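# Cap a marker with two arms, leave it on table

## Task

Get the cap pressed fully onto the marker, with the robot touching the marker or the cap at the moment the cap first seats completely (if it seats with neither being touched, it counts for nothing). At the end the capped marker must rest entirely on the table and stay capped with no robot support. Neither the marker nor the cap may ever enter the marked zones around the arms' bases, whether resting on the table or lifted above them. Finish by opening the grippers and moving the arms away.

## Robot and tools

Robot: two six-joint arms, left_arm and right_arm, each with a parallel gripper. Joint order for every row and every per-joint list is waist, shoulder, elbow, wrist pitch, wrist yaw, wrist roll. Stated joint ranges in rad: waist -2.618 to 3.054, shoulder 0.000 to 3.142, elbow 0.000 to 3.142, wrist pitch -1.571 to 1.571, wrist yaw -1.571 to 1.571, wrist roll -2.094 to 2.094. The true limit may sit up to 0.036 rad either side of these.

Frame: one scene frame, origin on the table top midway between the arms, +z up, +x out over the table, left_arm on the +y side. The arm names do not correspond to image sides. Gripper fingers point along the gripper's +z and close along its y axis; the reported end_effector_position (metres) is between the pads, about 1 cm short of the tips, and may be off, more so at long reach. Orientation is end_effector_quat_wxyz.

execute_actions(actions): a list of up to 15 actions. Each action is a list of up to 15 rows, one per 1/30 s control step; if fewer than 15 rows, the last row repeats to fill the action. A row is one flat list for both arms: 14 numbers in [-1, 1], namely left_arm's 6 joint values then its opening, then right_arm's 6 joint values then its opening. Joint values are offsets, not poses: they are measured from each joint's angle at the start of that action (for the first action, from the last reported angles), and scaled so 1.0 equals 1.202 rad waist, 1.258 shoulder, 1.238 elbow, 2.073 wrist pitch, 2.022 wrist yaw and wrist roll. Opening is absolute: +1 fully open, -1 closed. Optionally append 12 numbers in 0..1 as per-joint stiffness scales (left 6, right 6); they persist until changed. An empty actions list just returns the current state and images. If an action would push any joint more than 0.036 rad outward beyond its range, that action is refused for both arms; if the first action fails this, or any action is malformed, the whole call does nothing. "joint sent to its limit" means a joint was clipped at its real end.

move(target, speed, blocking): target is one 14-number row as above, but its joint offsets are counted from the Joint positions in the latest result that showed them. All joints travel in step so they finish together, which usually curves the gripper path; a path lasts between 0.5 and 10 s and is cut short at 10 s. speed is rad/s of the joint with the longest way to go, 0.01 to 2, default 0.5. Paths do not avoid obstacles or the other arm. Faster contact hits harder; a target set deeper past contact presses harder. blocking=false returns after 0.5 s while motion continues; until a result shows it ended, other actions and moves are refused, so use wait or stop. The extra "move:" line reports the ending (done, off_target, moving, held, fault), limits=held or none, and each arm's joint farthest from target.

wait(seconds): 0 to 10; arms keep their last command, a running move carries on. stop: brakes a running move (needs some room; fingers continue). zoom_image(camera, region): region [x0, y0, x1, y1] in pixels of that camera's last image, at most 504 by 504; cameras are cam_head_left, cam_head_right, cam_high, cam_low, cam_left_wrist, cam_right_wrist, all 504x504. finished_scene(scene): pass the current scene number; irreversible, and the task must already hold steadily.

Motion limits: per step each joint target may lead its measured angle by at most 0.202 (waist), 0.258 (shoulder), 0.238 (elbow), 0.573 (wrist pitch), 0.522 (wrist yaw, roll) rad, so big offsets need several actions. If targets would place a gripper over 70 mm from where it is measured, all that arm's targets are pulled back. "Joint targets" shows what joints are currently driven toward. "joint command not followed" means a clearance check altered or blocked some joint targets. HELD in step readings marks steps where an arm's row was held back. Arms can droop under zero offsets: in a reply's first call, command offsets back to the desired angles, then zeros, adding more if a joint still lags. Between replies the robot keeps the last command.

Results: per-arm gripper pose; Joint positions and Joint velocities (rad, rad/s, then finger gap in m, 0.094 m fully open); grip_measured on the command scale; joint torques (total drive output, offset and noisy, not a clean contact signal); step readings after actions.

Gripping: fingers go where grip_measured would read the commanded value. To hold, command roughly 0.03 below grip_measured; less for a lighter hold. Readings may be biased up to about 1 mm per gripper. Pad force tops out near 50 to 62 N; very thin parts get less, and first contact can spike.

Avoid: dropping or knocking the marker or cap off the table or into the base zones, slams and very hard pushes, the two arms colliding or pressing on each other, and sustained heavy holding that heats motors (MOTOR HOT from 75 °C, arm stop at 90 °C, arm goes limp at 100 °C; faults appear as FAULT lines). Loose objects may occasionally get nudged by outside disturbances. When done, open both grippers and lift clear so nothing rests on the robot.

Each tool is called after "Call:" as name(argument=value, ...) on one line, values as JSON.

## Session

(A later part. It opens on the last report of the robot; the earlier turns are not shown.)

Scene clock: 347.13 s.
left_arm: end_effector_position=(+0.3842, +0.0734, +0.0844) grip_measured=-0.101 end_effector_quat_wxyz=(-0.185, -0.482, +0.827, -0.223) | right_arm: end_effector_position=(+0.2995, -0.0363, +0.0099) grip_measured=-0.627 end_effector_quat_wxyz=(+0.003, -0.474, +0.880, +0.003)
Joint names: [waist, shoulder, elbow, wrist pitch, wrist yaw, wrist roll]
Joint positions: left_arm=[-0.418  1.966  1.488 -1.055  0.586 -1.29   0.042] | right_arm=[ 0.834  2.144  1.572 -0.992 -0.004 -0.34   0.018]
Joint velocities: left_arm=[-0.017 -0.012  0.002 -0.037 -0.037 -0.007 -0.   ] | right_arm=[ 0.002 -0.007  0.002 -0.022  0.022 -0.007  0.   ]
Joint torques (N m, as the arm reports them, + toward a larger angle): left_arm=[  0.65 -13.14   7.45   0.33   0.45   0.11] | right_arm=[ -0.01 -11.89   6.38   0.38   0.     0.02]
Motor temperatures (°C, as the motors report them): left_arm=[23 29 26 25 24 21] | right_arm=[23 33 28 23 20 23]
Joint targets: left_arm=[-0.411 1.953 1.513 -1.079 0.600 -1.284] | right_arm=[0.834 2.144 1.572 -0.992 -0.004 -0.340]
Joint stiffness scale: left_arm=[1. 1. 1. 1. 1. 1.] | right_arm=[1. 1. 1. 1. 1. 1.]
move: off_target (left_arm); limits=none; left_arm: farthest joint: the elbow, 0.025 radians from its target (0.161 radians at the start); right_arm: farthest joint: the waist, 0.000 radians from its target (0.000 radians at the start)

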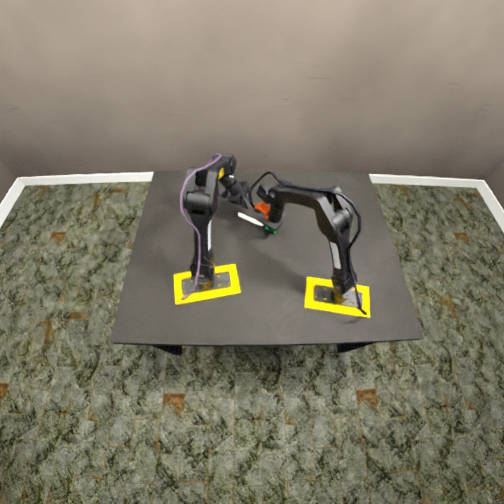

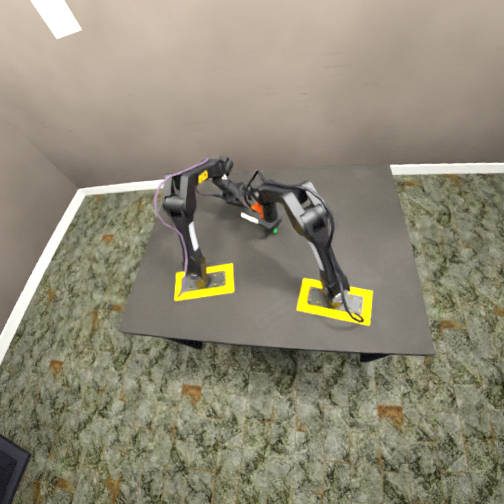

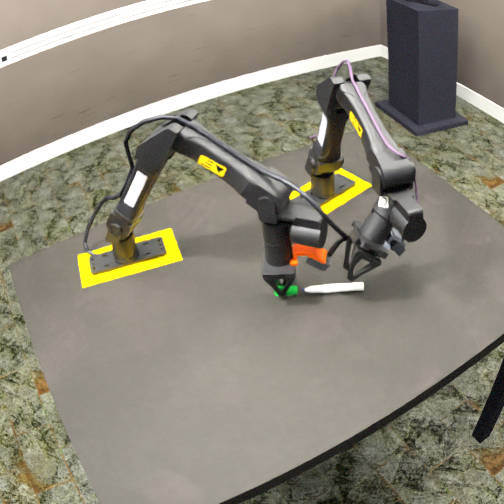

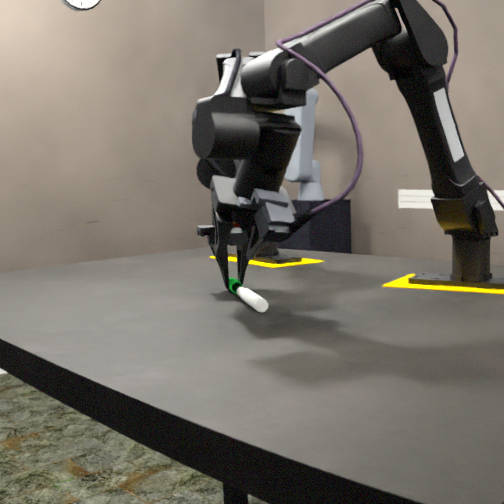

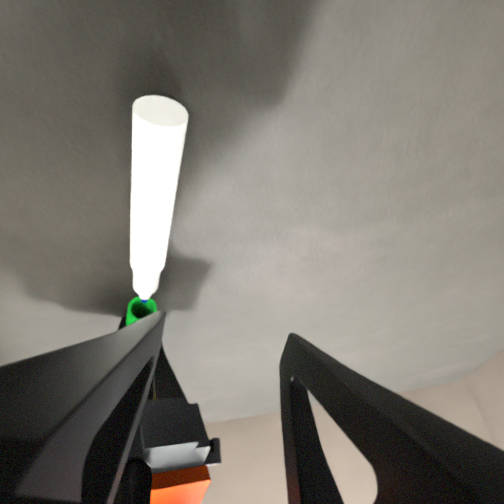

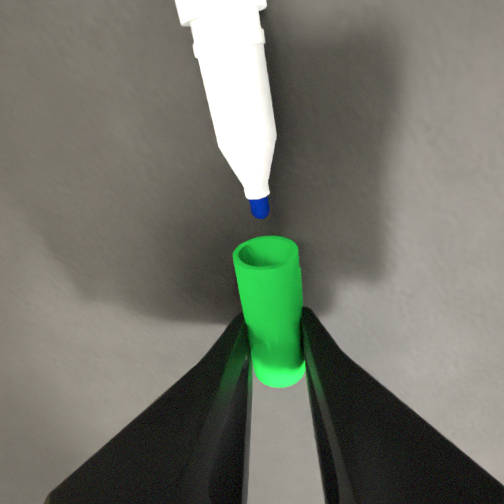

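Call:
move(target=[0.037,0.051,-0.123,0.05,0.007,0.035,-0.1,0,0,0,0,0,0,-0.67], speed=0.15)

Scene clock: 368.63 s.
left_arm: end_effector_position=(+0.3680, +0.0901, +0.0351) grip_measured=-0.101 end_effector_quat_wxyz=(-0.207, -0.482, +0.827, -0.203) | right_arm: end_effector_position=(+0.2995, -0.0363, +0.0099) grip_measured=-0.627 end_effector_quat_wxyz=(+0.003, -0.474, +0.880, +0.003)
Joint names: [waist, shoulder, elbow, wrist pitch, wrist yaw, wrist roll]
Joint positions: left_arm=[-0.382  2.018  1.356 -0.963  0.587 -1.226  0.042] | right_arm=[ 0.834  2.144  1.572 -0.992 -0.004 -0.34   0.018]
Joint velocities: left_arm=[-0.007 -0.002 -0.002  0.007 -0.037 -0.022 -0.   ] | right_arm=[ 0.002  0.017 -0.007 -0.007  0.037 -0.022 -0.001]
Joint torques (N m, as the arm reports them, + toward a larger angle): left_arm=[  0.79 -10.67   3.83   0.49   0.46   0.1 ] | right_arm=[  0.   -11.89   6.37   0.37  -0.01   0.02]
Motor temperatures (°C, as the motors report them): left_arm=[23 30 27 25 24 21] | right_arm=[23 34 29 22 20 23]
Joint targets: left_arm=[-0.373 2.030 1.336 -0.951 0.600 -1.219] | right_arm=[0.834 2.144 1.572 -0.992 -0.004 -0.340]
Joint stiffness scale: left_arm=[1. 1. 1. 1. 1. 1.] | right_arm=[1. 1. 1. 1. 1. 1.]
move: done; limits=none; left_arm: farthest joint: the elbow, 0.020 radians from its target (0.153 radians at the start); right_arm: farthest joint: the waist, 0.000 radians from its target (0.000 radians at the start)

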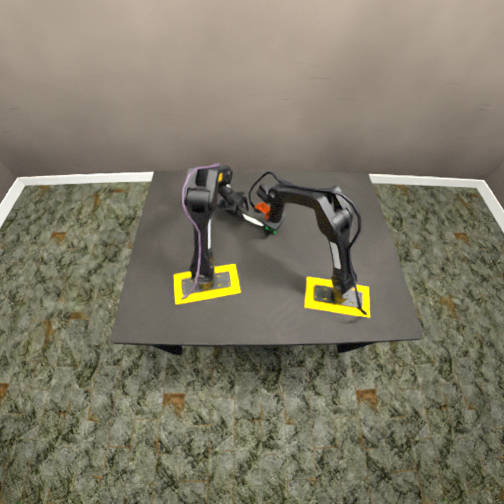

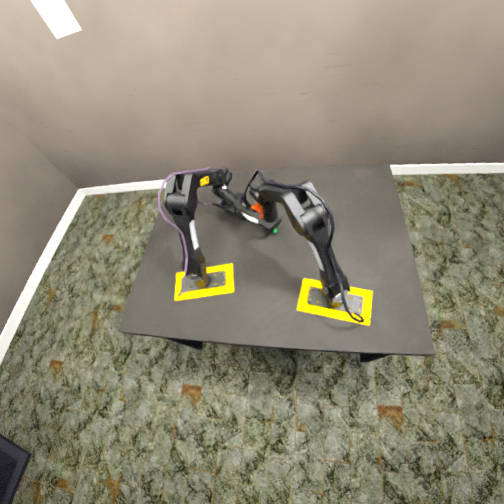

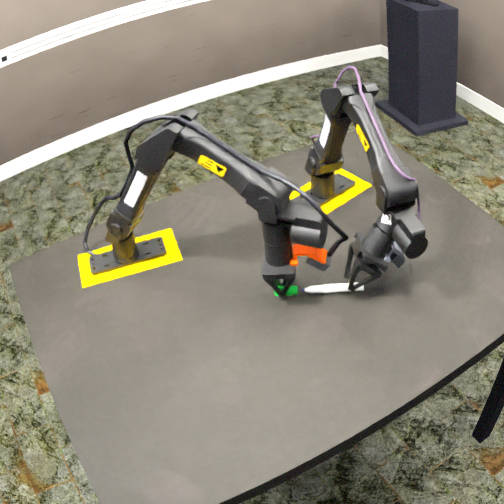

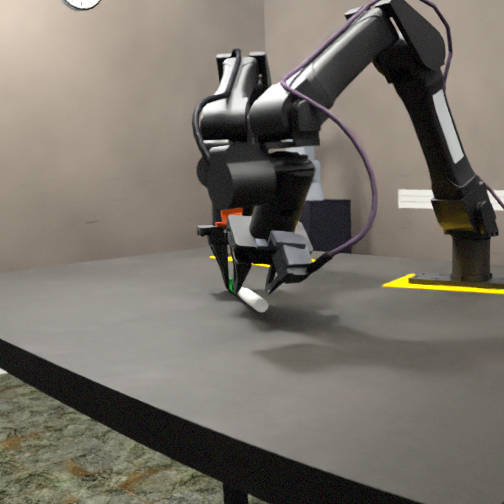

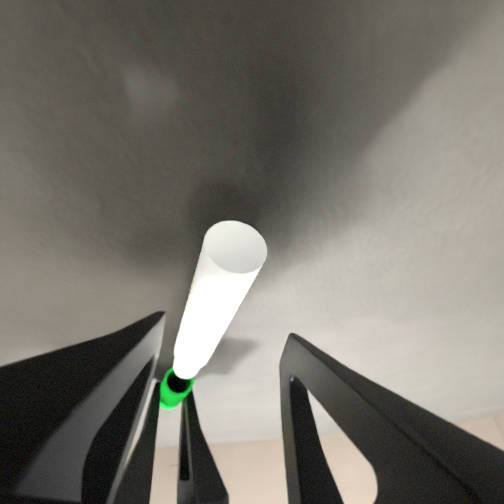

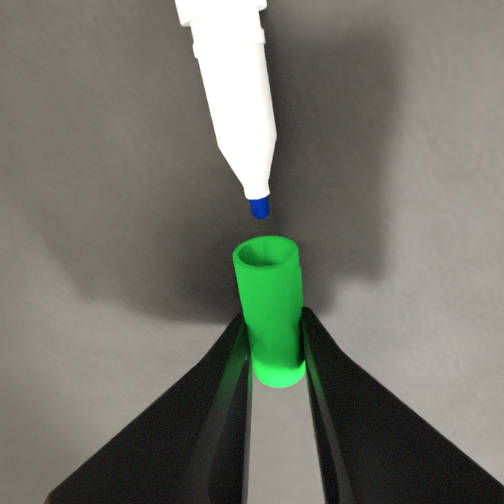

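Call:
move(target=[0.007,0.032,-0.048,0.039,0.006,0.003,-0.1,0,0,0,0,0,0,-0.67], speed=0.08)

Scene clock: 375.13 s.
left_arm: end_effector_position=(+0.3679, +0.0897, +0.0197) grip_measured=-0.101 end_effector_quat_wxyz=(-0.207, -0.481, +0.826, -0.206) | right_arm: end_effector_position=(+0.2995, -0.0363, +0.0099) grip_measured=-0.627 end_effector_quat_wxyz=(+0.003, -0.474, +0.880, +0.003)
Joint names: [waist, shoulder, elbow, wrist pitch, wrist yaw, wrist roll]
Joint positions: left_arm=[-0.381  2.041  1.322 -0.902  0.591 -1.226  0.042] | right_arm=[ 0.834  2.144  1.572 -0.992 -0.004 -0.34   0.018]
Joint velocities: left_arm=[-0.007 -0.017  0.027 -0.007  0.007  0.022 -0.001] | right_arm=[-0.007  0.002  0.002 -0.022 -0.022  0.007 -0.   ]
Joint torques (N m, as the arm reports them, + toward a larger angle): left_arm=[  0.7  -10.29   3.39   0.54   0.41   0.09] | right_arm=[ -0.01 -11.88   6.36   0.38   0.     0.02]
Motor temperatures (°C, as the motors report them): left_arm=[23 29 26 25 24 21] | right_arm=[23 34 29 22 20 23]
Joint targets: left_arm=[-0.374 2.058 1.297 -0.882 0.600 -1.220] | right_arm=[0.834 2.144 1.572 -0.992 -0.004 -0.340]
Joint stiffness scale: left_arm=[1. 1. 1. 1. 1. 1.] | right_arm=[1. 1. 1. 1. 1. 1.]
move: off_target (left_arm); limits=none; left_arm: farthest joint: the elbow, 0.025 radians from its target (0.059 radians at the start); right_arm: farthest joint: the waist, 0.000 radians from its target (0.000 radians at the start)

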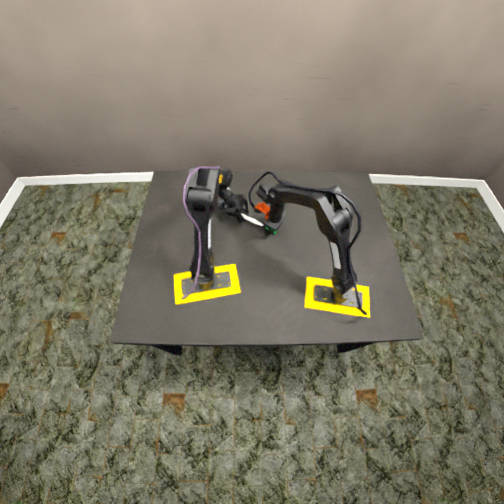

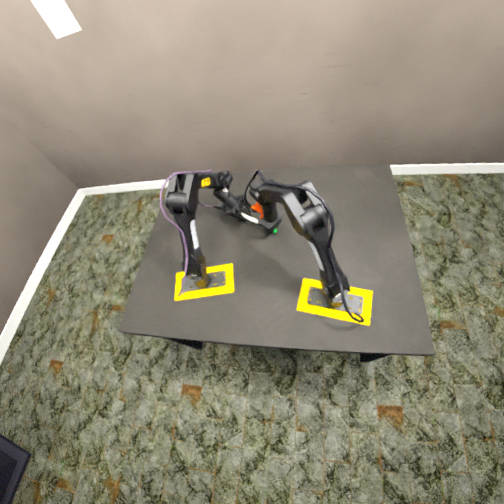

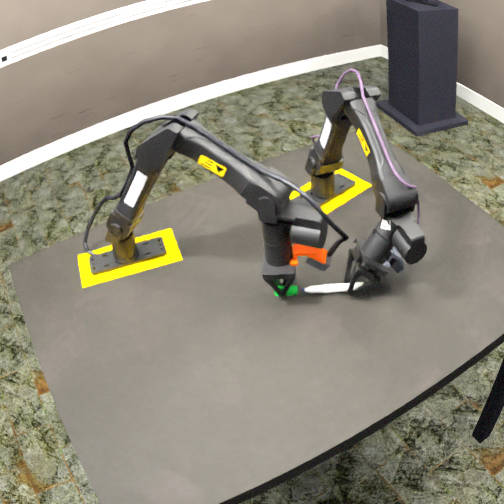

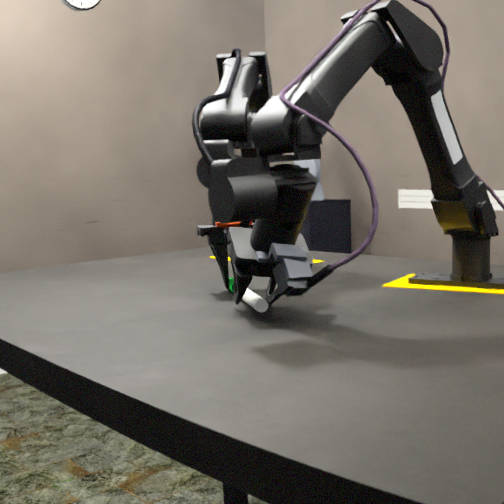

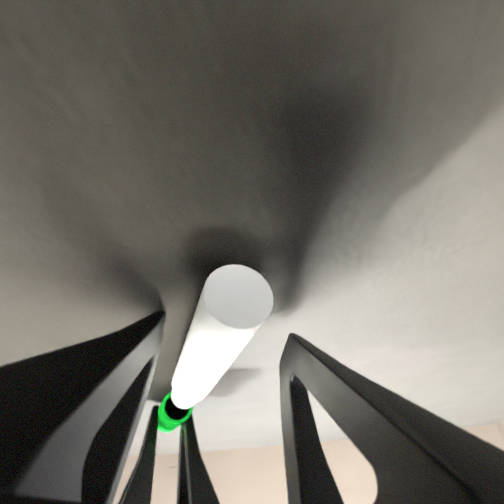

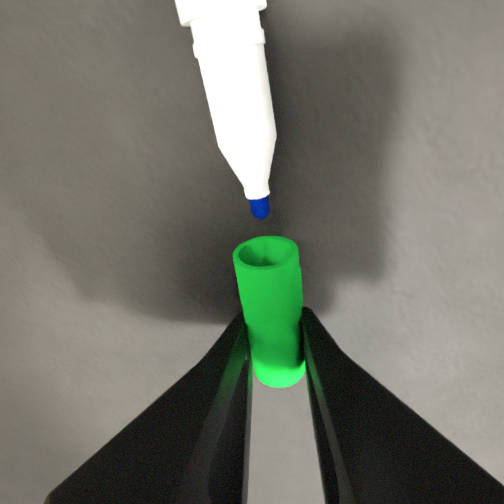

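Call:
execute_actions(actions=[[[0.006,0.016,-0.03,0.012,0.004,0.003,-0.1,0,0,0,0,0,0,-0.67]],[[0,0,0,0,0,0,-0.45,0,0,0,0,0,0,-0.67]],[[0,0,0,0,0,0,-0.70,0,0,0,0,0,0,-0.67]],[[0,0,0,0,0,0,-0.70,0,0,0,0,0,0,-0.67]]])

Scene clock: 383.77 s.
left_arm: end_effector_position=(+0.3679, +0.0895, +0.0193) grip_measured=-0.660 end_effector_quat_wxyz=(-0.209, -0.482, +0.825, -0.209) | right_arm: end_effector_position=(+0.2995, -0.0363, +0.0099) grip_measured=-0.627 end_effector_quat_wxyz=(+0.003, -0.474, +0.880, +0.003)
Joint names: [waist, shoulder, elbow, wrist pitch, wrist yaw, wrist roll]
Joint positions: left_arm=[-0.379  2.041  1.317 -0.896  0.599 -1.226  0.016] | right_arm=[ 0.834  2.144  1.572 -0.992 -0.004 -0.34   0.018]
Joint velocities: left_arm=[-0.017  0.007 -0.002 -0.051 -0.007 -0.051 -0.   ] | right_arm=[-0.012 -0.027 -0.002  0.037 -0.051 -0.022 -0.   ]
Joint torques (N m, as the arm reports them, + toward a larger angle): left_arm=[  0.   -11.93   5.12   0.39   0.33   0.04] | right_arm=[  0.   -11.89   6.38   0.37   0.     0.02]
Motor temperatures (°C, as the motors report them): left_arm=[23 29 26 25 24 21] | right_arm=[23 34 29 22 20 23]
Joint targets: left_arm=[-0.379 2.041 1.317 -0.896 0.599 -1.226] | right_arm=[0.834 2.144 1.572 -0.992 -0.004 -0.340]
Joint stiffness scale: left_arm=[1. 1. 1. 1. 1. 1.] | right_arm=[1. 1. 1. 1. 1. 1.]
Step readings (joint positions; steps 1 to 15: 1st action; 16 to 30: 2nd action; 31 to 45: 3rd action; 46 to 60: 4th action):
0: left_arm=[-0.381 2.041 1.322 -0.901 0.591 -1.226] | right_arm=[0.834 2.144 1.572 -0.992 -0.004 -0.340]
1: left_arm=[-0.381 2.041 1.320 -0.899 0.592 -1.226] | right_arm=[0.834 2.144 1.572 -0.992 -0.004 -0.340]
2: left_arm=[-0.381 2.041 1.318 -0.897 0.593 -1.226] | right_arm=[0.834 2.144 1.572 -0.992 -0.004 -0.340]
4: left_arm=[-0.379 2.041 1.318 -0.897 0.597 -1.226] | right_arm=[0.834 2.144 1.572 -0.992 -0.004 -0.340]
8: left_arm=[-0.379 2.041 1.317 -0.896 0.598 -1.226] | right_arm=[0.834 2.144 1.572 -0.992 -0.004 -0.340]
15: left_arm=[-0.379 2.041 1.317 -0.896 0.598 -1.226] | right_arm=[0.834 2.144 1.572 -0.992 -0.004 -0.340]
16: left_arm=[-0.379 2.041 1.317 -0.896 0.599 -1.226] | right_arm=[0.834 2.144 1.572 -0.992 -0.004 -0.340]
17: left_arm=[-0.379 2.041 1.317 -0.896 0.599 -1.226] | right_arm=[0.834 2.144 1.572 -0.992 -0.004 -0.340]
19: left_arm=[-0.379 2.041 1.317 -0.896 0.599 -1.226] | right_arm=[0.834 2.144 1.572 -0.992 -0.004 -0.340]
23: left_arm=[-0.379 2.041 1.317 -0.896 0.599 -1.226] | right_arm=[0.834 2.144 1.572 -0.992 -0.004 -0.340]
30: left_arm=[-0.379 2.041 1.317 -0.896 0.599 -1.226] | right_arm=[0.834 2.144 1.572 -0.992 -0.004 -0.340]
31: left_arm=[-0.379 2.041 1.317 -0.896 0.599 -1.226] | right_arm=[0.834 2.144 1.572 -0.992 -0.004 -0.340]
32: left_arm=[-0.379 2.041 1.317 -0.896 0.599 -1.226] | right_arm=[0.834 2.144 1.572 -0.992 -0.004 -0.340]
34: left_arm=[-0.379 2.041 1.317 -0.896 0.599 -1.226] | right_arm=[0.834 2.144 1.572 -0.992 -0.004 -0.340]
38: left_arm=[-0.379 2.041 1.317 -0.896 0.599 -1.226] | right_arm=[0.834 2.144 1.572 -0.992 -0.004 -0.340]
45: left_arm=[-0.379 2.041 1.317 -0.896 0.599 -1.226] | right_arm=[0.834 2.144 1.572 -0.992 -0.004 -0.340]
46: left_arm=[-0.379 2.041 1.317 -0.896 0.599 -1.226] | right_arm=[0.834 2.144 1.572 -0.992 -0.004 -0.340]
47: left_arm=[-0.379 2.041 1.317 -0.896 0.599 -1.226] | right_arm=[0.834 2.144 1.572 -0.992 -0.004 -0.340]
49: left_arm=[-0.379 2.041 1.317 -0.896 0.599 -1.226] | right_arm=[0.834 2.144 1.572 -0.992 -0.004 -0.340]
53: left_arm=[-0.379 2.041 1.317 -0.896 0.599 -1.226] | right_arm=[0.834 2.144 1.572 -0.992 -0.004 -0.340]
60: Joint positions above

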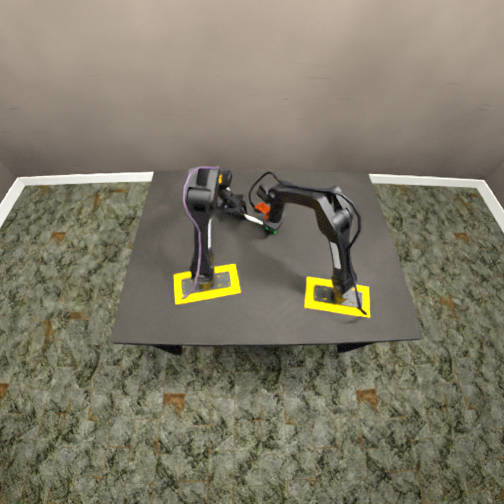

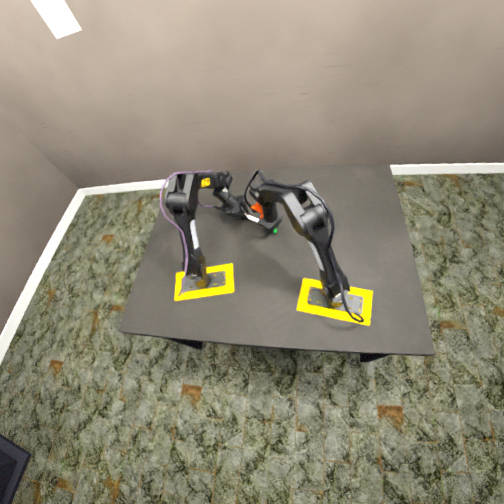

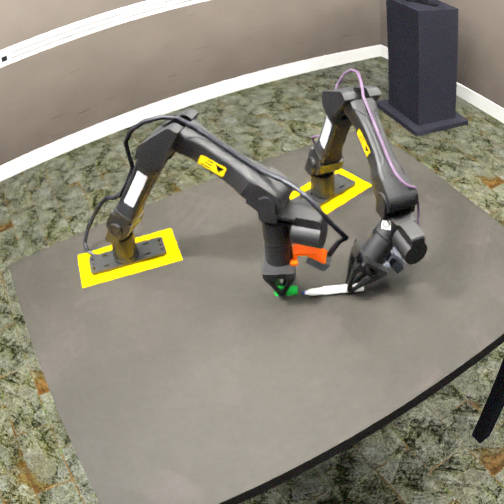

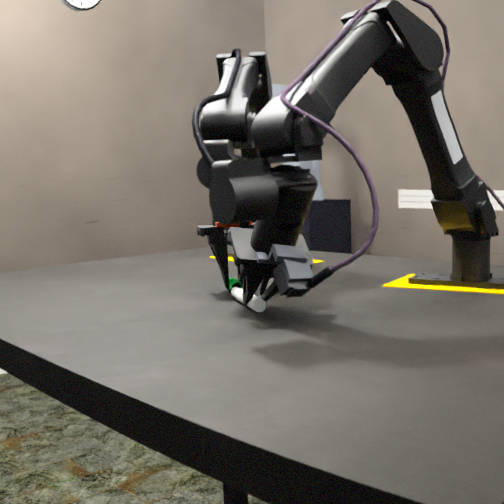

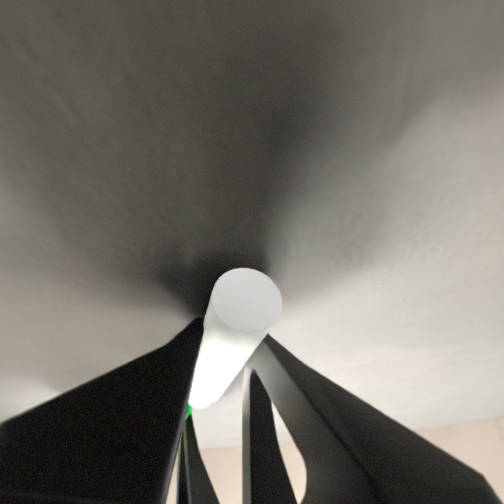

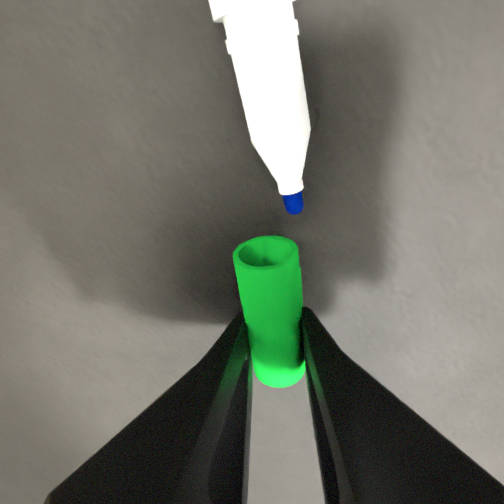

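Call:
execute_actions(actions=[[[0,0,0,-0.02,0,0.033,-0.70,0,0,0,0,0,0,-0.67]],[[0,0,0,0,0,0,-0.70,0,0,0,0,0,0,-0.67]]])

Scene clock: 396.60 s.
left_arm: end_effector_position=(+0.3640, +0.0902, +0.0196) grip_measured=-0.660 end_effector_quat_wxyz=(-0.209, -0.460, +0.837, -0.210) | right_arm: end_effector_position=(+0.2995, -0.0363, +0.0099) grip_measured=-0.627 end_effector_quat_wxyz=(+0.003, -0.474, +0.880, +0.003)
Joint names: [waist, shoulder, elbow, wrist pitch, wrist yaw, wrist roll]
Joint positions: left_arm=[-0.379  2.041  1.317 -0.914  0.599 -1.167  0.016] | right_arm=[ 0.834  2.144  1.572 -0.992 -0.004 -0.34   0.018]
Joint velocities: left_arm=[-0.012 -0.002 -0.002  0.007 -0.007 -0.037 -0.   ] | right_arm=[-0.017 -0.002  0.002 -0.066 -0.007  0.007 -0.   ]
Joint torques (N m, as the arm reports them, + toward a larger angle): left_arm=[  0.07 -11.89   5.05   0.36   0.32   0.04] | right_arm=[  0.01 -11.89   6.37   0.37   0.     0.02]
Motor temperatures (°C, as the motors report them): left_arm=[23 29 26 25 24 21] | right_arm=[23 34 29 22 20 23]
Joint targets: left_arm=[-0.379 2.041 1.317 -0.913 0.599 -1.167] | right_arm=[0.834 2.144 1.572 -0.992 -0.004 -0.340]
Joint stiffness scale: left_arm=[1. 1. 1. 1. 1. 1.] | right_arm=[1. 1. 1. 1. 1. 1.]
Step readings (joint positions; steps 1 to 15: 1st action; 16 to 30: 2nd action):
0: left_arm=[-0.379 2.041 1.317 -0.896 0.599 -1.226] | right_arm=[0.834 2.144 1.572 -0.992 -0.004 -0.340]
1: left_arm=[-0.379 2.041 1.317 -0.897 0.599 -1.217] | right_arm=[0.834 2.144 1.572 -0.992 -0.004 -0.340]
2: left_arm=[-0.379 2.041 1.317 -0.900 0.599 -1.206] | right_arm=[0.834 2.144 1.572 -0.992 -0.004 -0.340]
4: left_arm=[-0.379 2.041 1.317 -0.906 0.599 -1.191] | right_arm=[0.834 2.144 1.572 -0.992 -0.004 -0.340]
8: left_arm=[-0.379 2.041 1.317 -0.911 0.599 -1.176] | right_arm=[0.834 2.144 1.572 -0.992 -0.004 -0.340]
15: left_arm=[-0.379 2.041 1.317 -0.914 0.599 -1.167] | right_arm=[0.834 2.144 1.572 -0.992 -0.004 -0.340]
16: left_arm=[-0.379 2.041 1.317 -0.914 0.599 -1.167] | right_arm=[0.834 2.144 1.572 -0.992 -0.004 -0.340]
17: left_arm=[-0.379 2.041 1.317 -0.914 0.599 -1.167] | right_arm=[0.834 2.144 1.572 -0.992 -0.004 -0.340]
19: left_arm=[-0.379 2.041 1.317 -0.914 0.599 -1.167] | right_arm=[0.834 2.144 1.572 -0.992 -0.004 -0.340]
23: left_arm=[-0.379 2.041 1.317 -0.914 0.599 -1.167] | right_arm=[0.834 2.144 1.572 -0.992 -0.004 -0.340]
30: Joint positions above

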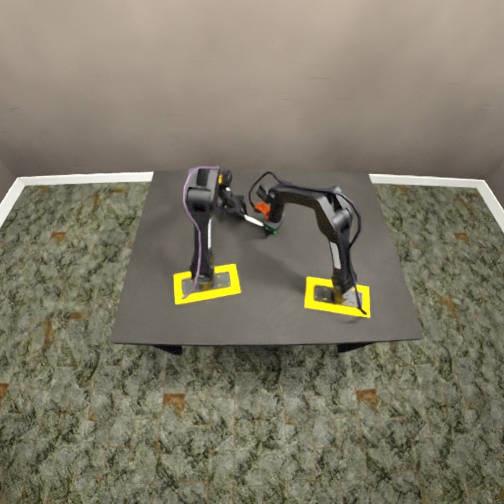

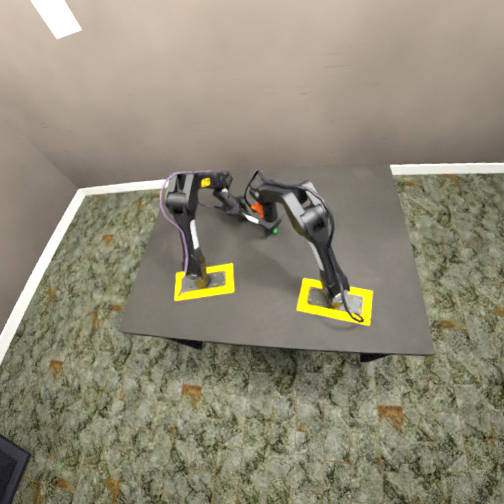

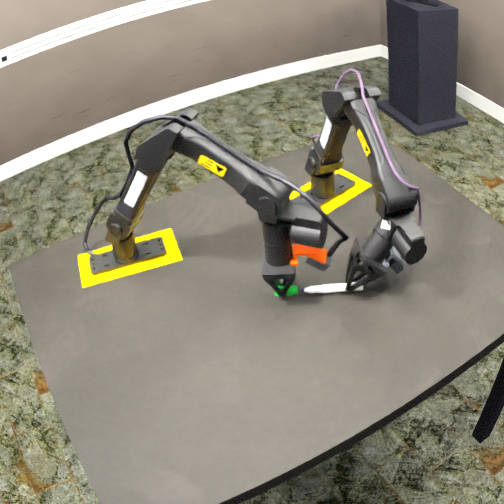

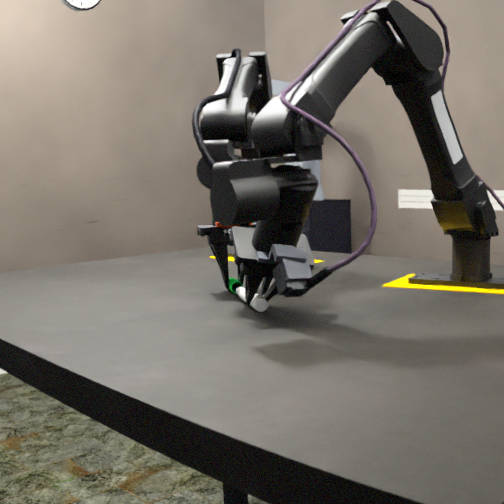

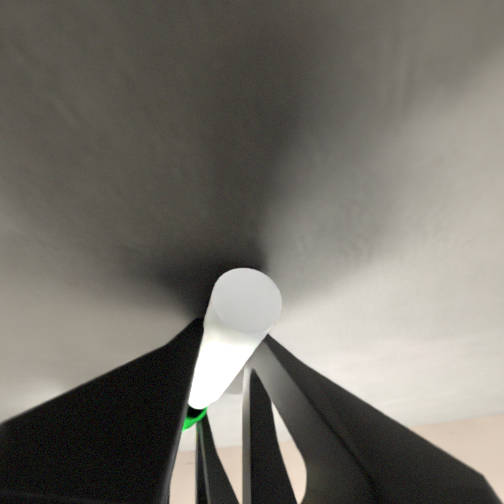

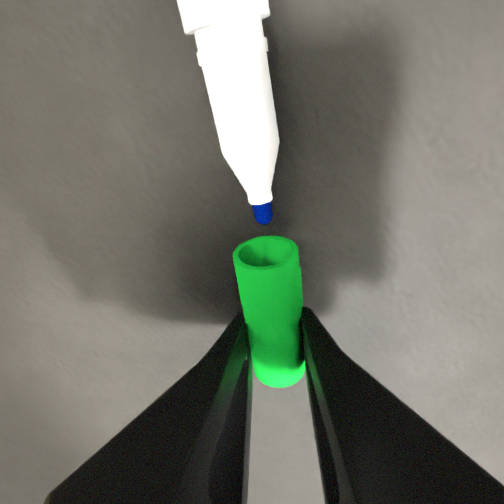

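Call:
move(target=[-0.05,0,0,-0.006,0,-0.027,-0.70,0,0,0,0,0,0,-0.67], speed=0.04)

Scene clock: 404.17 s.
left_arm: end_effector_position=(+0.3553, +0.0737, +0.0196) grip_measured=-0.660 end_effector_quat_wxyz=(-0.220, -0.458, +0.838, -0.199) | right_arm: end_effector_position=(+0.2995, -0.0363, +0.0099) grip_measured=-0.627 end_effector_quat_wxyz=(+0.003, -0.474, +0.880, +0.003)
Joint names: [waist, shoulder, elbow, wrist pitch, wrist yaw, wrist roll]
Joint positions: left_arm=[-0.43   2.041  1.317 -0.914  0.599 -1.215  0.016] | right_arm=[ 0.834  2.144  1.572 -0.992 -0.004 -0.34   0.018]
Joint velocities: left_arm=[ 0.007 -0.017  0.007  0.037 -0.007  0.022  0.001] | right_arm=[-0.002 -0.017 -0.027 -0.022 -0.095 -0.037 -0.   ]
Joint torques (N m, as the arm reports them, + toward a larger angle): left_arm=[ -0.69 -11.87   5.12   0.24   0.33  -0.04] | right_arm=[ -0.02 -11.89   6.37   0.37  -0.01   0.02]
Motor temperatures (°C, as the motors report them): left_arm=[23 30 26 25 24 21] | right_arm=[23 34 29 22 20 23]
Joint targets: left_arm=[-0.439 2.041 1.317 -0.926 0.599 -1.222] | right_arm=[0.834 2.144 1.572 -0.992 -0.004 -0.340]
Joint stiffness scale: left_arm=[1. 1. 1. 1. 1. 1.] | right_arm=[1. 1. 1. 1. 1. 1.]
move: done; limits=none; left_arm: farthest joint: the wrist pitch, 0.013 radians from its target (0.013 radians at the start); right_arm: farthest joint: the waist, 0.000 radians from its target (0.000 radians at the start)

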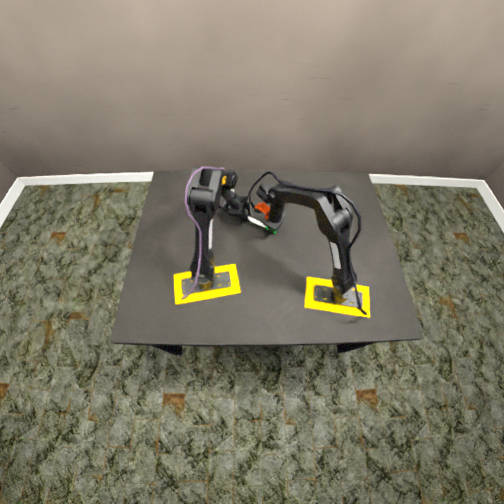

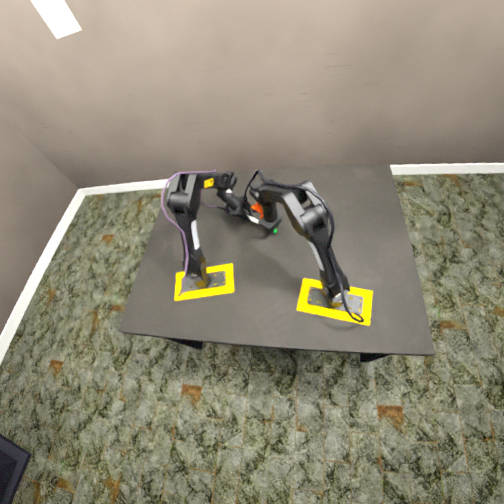

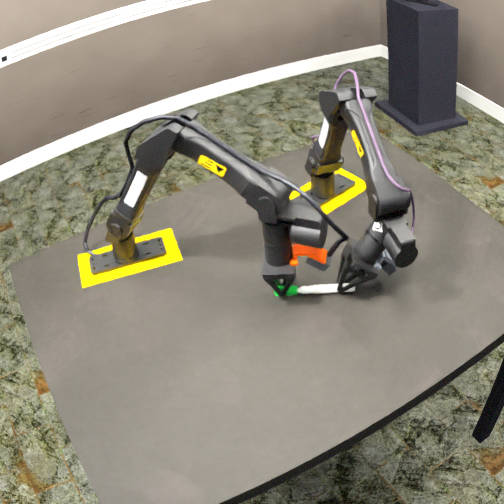

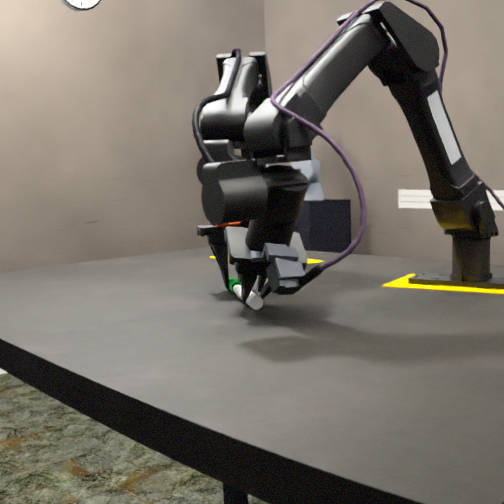

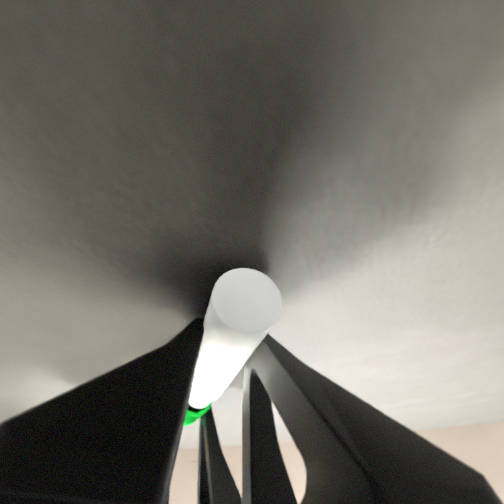

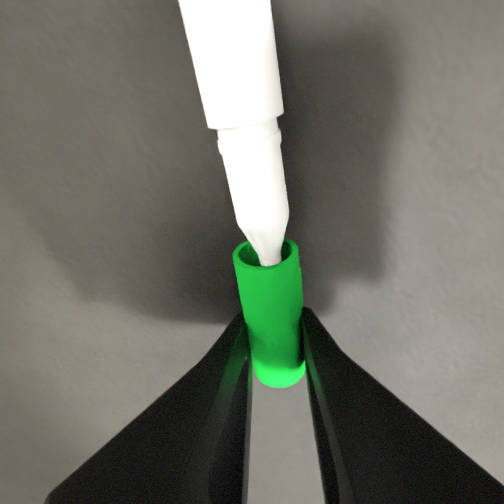

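Call:
move(target=[-0.062,0,0,-0.008,0,-0.032,-0.70,0,0,0,0,0,0,-0.67], speed=0.04)

Scene clock: 410.73 s.
left_arm: end_effector_position=(+0.3429, +0.0533, +0.0196) grip_measured=-0.660 end_effector_quat_wxyz=(-0.232, -0.455, +0.840, -0.185) | right_arm: end_effector_position=(+0.2995, -0.0363, +0.0099) grip_measured=-0.627 end_effector_quat_wxyz=(+0.003, -0.474, +0.880, +0.003)
Joint names: [waist, shoulder, elbow, wrist pitch, wrist yaw, wrist roll]
Joint positions: left_arm=[-0.496  2.041  1.317 -0.914  0.599 -1.274  0.016] | right_arm=[ 0.834  2.144  1.572 -0.992 -0.004 -0.34   0.018]
Joint velocities: left_arm=[ 0.007  0.002  0.012 -0.007 -0.022 -0.11  -0.   ] | right_arm=[ 0.007  0.017 -0.002  0.051 -0.007  0.007  0.   ]
Joint torques (N m, as the arm reports them, + toward a larger angle): left_arm=[ -0.76 -11.87   5.11   0.23   0.33  -0.06] | right_arm=[ -0.01 -11.89   6.37   0.38   0.     0.02]
Motor temperatures (°C, as the motors report them): left_arm=[23 30 26 25 24 21] | right_arm=[23 34 29 22 20 23]
Joint targets: left_arm=[-0.505 2.041 1.317 -0.930 0.599 -1.280] | right_arm=[0.834 2.144 1.572 -0.992 -0.004 -0.340]
Joint stiffness scale: left_arm=[1. 1. 1. 1. 1. 1.] | right_arm=[1. 1. 1. 1. 1. 1.]
move: done; limits=none; left_arm: farthest joint: the wrist pitch, 0.017 radians from its target (0.017 radians at the start); right_arm: farthest joint: the waist, 0.000 radians from its target (0.000 radians at the start)

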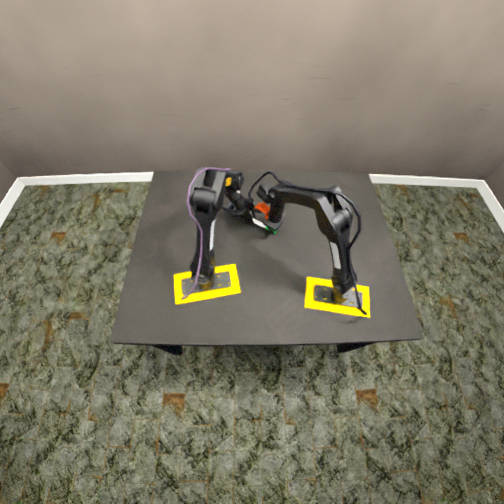

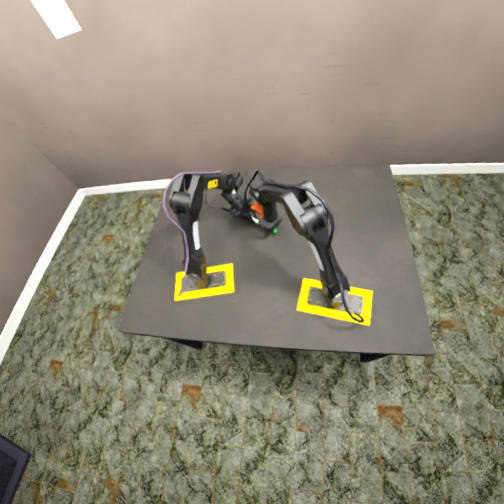

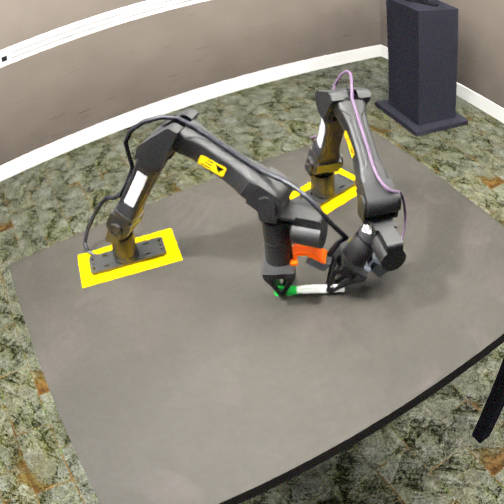

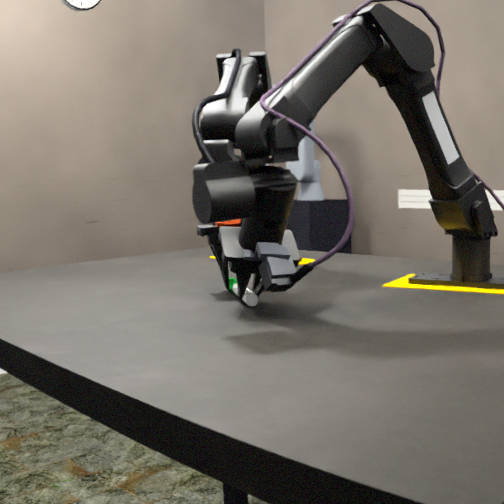

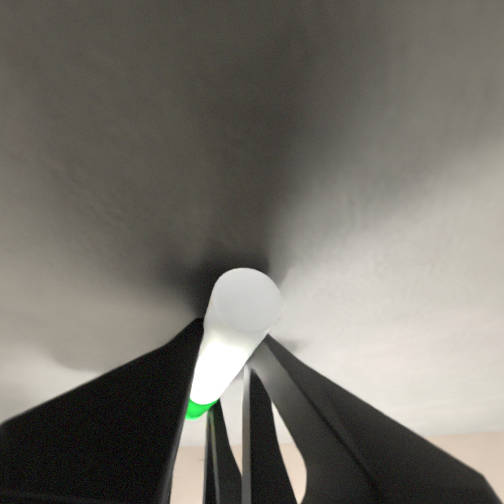

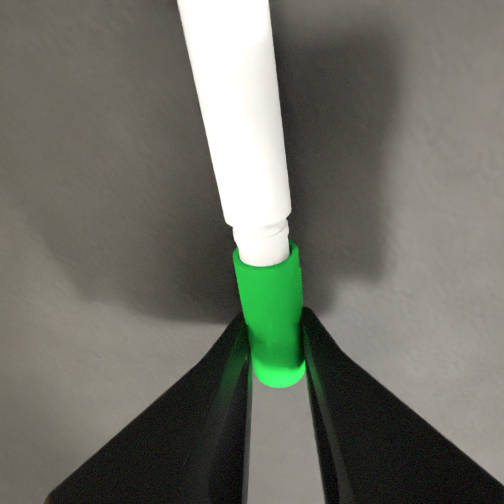

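Call:
move(target=[-0.05,0,0,-0.006,0,-0.012,-0.70,0,0,0,0,0,0,-0.67], speed=0.03)

Scene clock: 419.33 s.
left_arm: end_effector_position=(+0.3354, +0.0427, +0.0189) grip_measured=-0.660 end_effector_quat_wxyz=(-0.234, -0.446, +0.846, -0.177) | right_arm: end_effector_position=(+0.2947, -0.0409, +0.0100) grip_measured=-0.627 end_effector_quat_wxyz=(-0.010, -0.474, +0.880, -0.001)
Joint names: [waist, shoulder, elbow, wrist pitch, wrist yaw, wrist roll]
Joint positions: left_arm=[-0.535  2.041  1.317 -0.913  0.592 -1.29   0.016] | right_arm=[ 0.834  2.144  1.572 -1.019 -0.    -0.34   0.018]
Joint velocities: left_arm=[-0.002  0.017 -0.007  0.007 -0.037  0.037 -0.001] | right_arm=[ 0.007 -0.012 -0.012 -0.007 -0.022 -0.051  0.   ]
Joint torques (N m, as the arm reports them, + toward a larger angle): left_arm=[ -1.86 -11.9    5.16   0.24   0.42  -0.05] | right_arm=[  0.   -11.84   6.32   0.6   -0.04   0.02]
Motor temperatures (°C, as the motors report them): left_arm=[23 30 26 25 24 21] | right_arm=[23 35 29 22 20 23]
Joint targets: left_arm=[-0.556 2.041 1.317 -0.926 0.599 -1.298] | right_arm=[0.834 2.144 1.572 -0.992 -0.004 -0.340]
Joint stiffness scale: left_arm=[1. 1. 1. 1. 1. 1.] | right_arm=[1. 1. 1. 1. 1. 1.]
move: off_target (left_arm, right_arm); limits=none; left_arm: farthest joint: the waist, 0.021 radians from its target (0.060 radians at the start); right_arm: farthest joint: the wrist pitch, 0.027 radians from its target (0.000 radians at the start)

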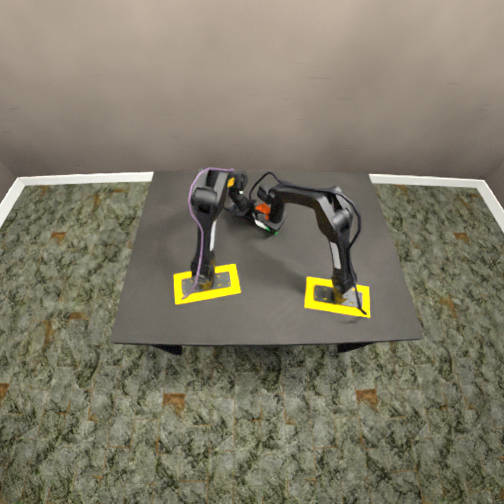

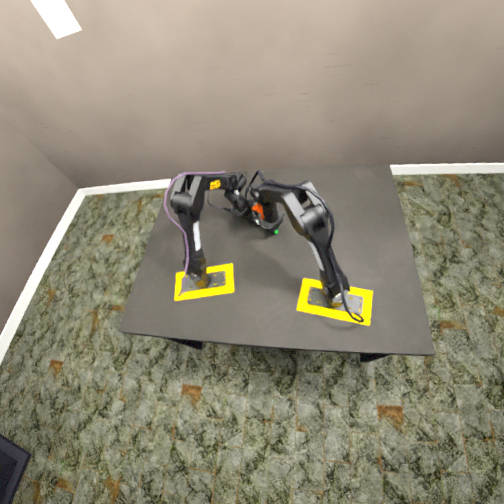

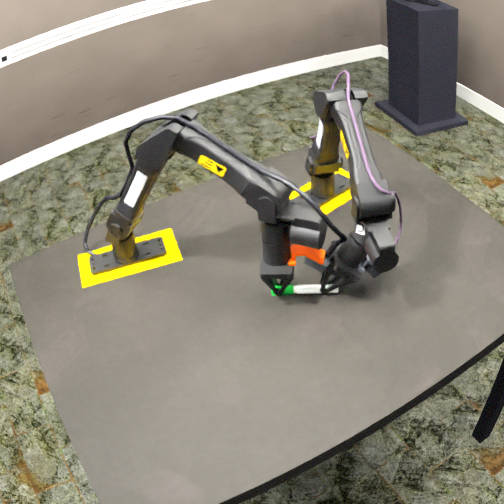

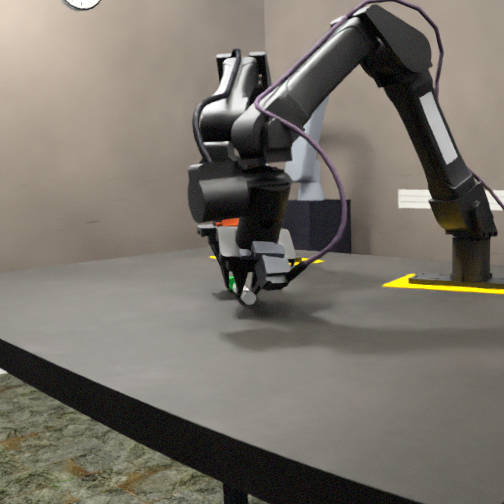

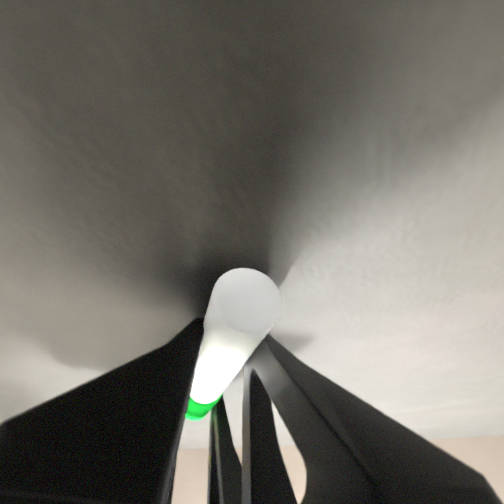

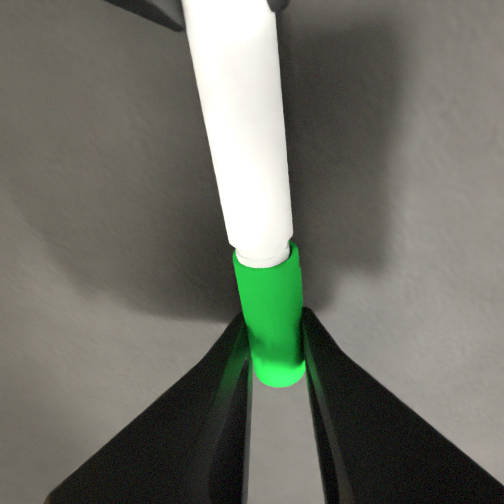

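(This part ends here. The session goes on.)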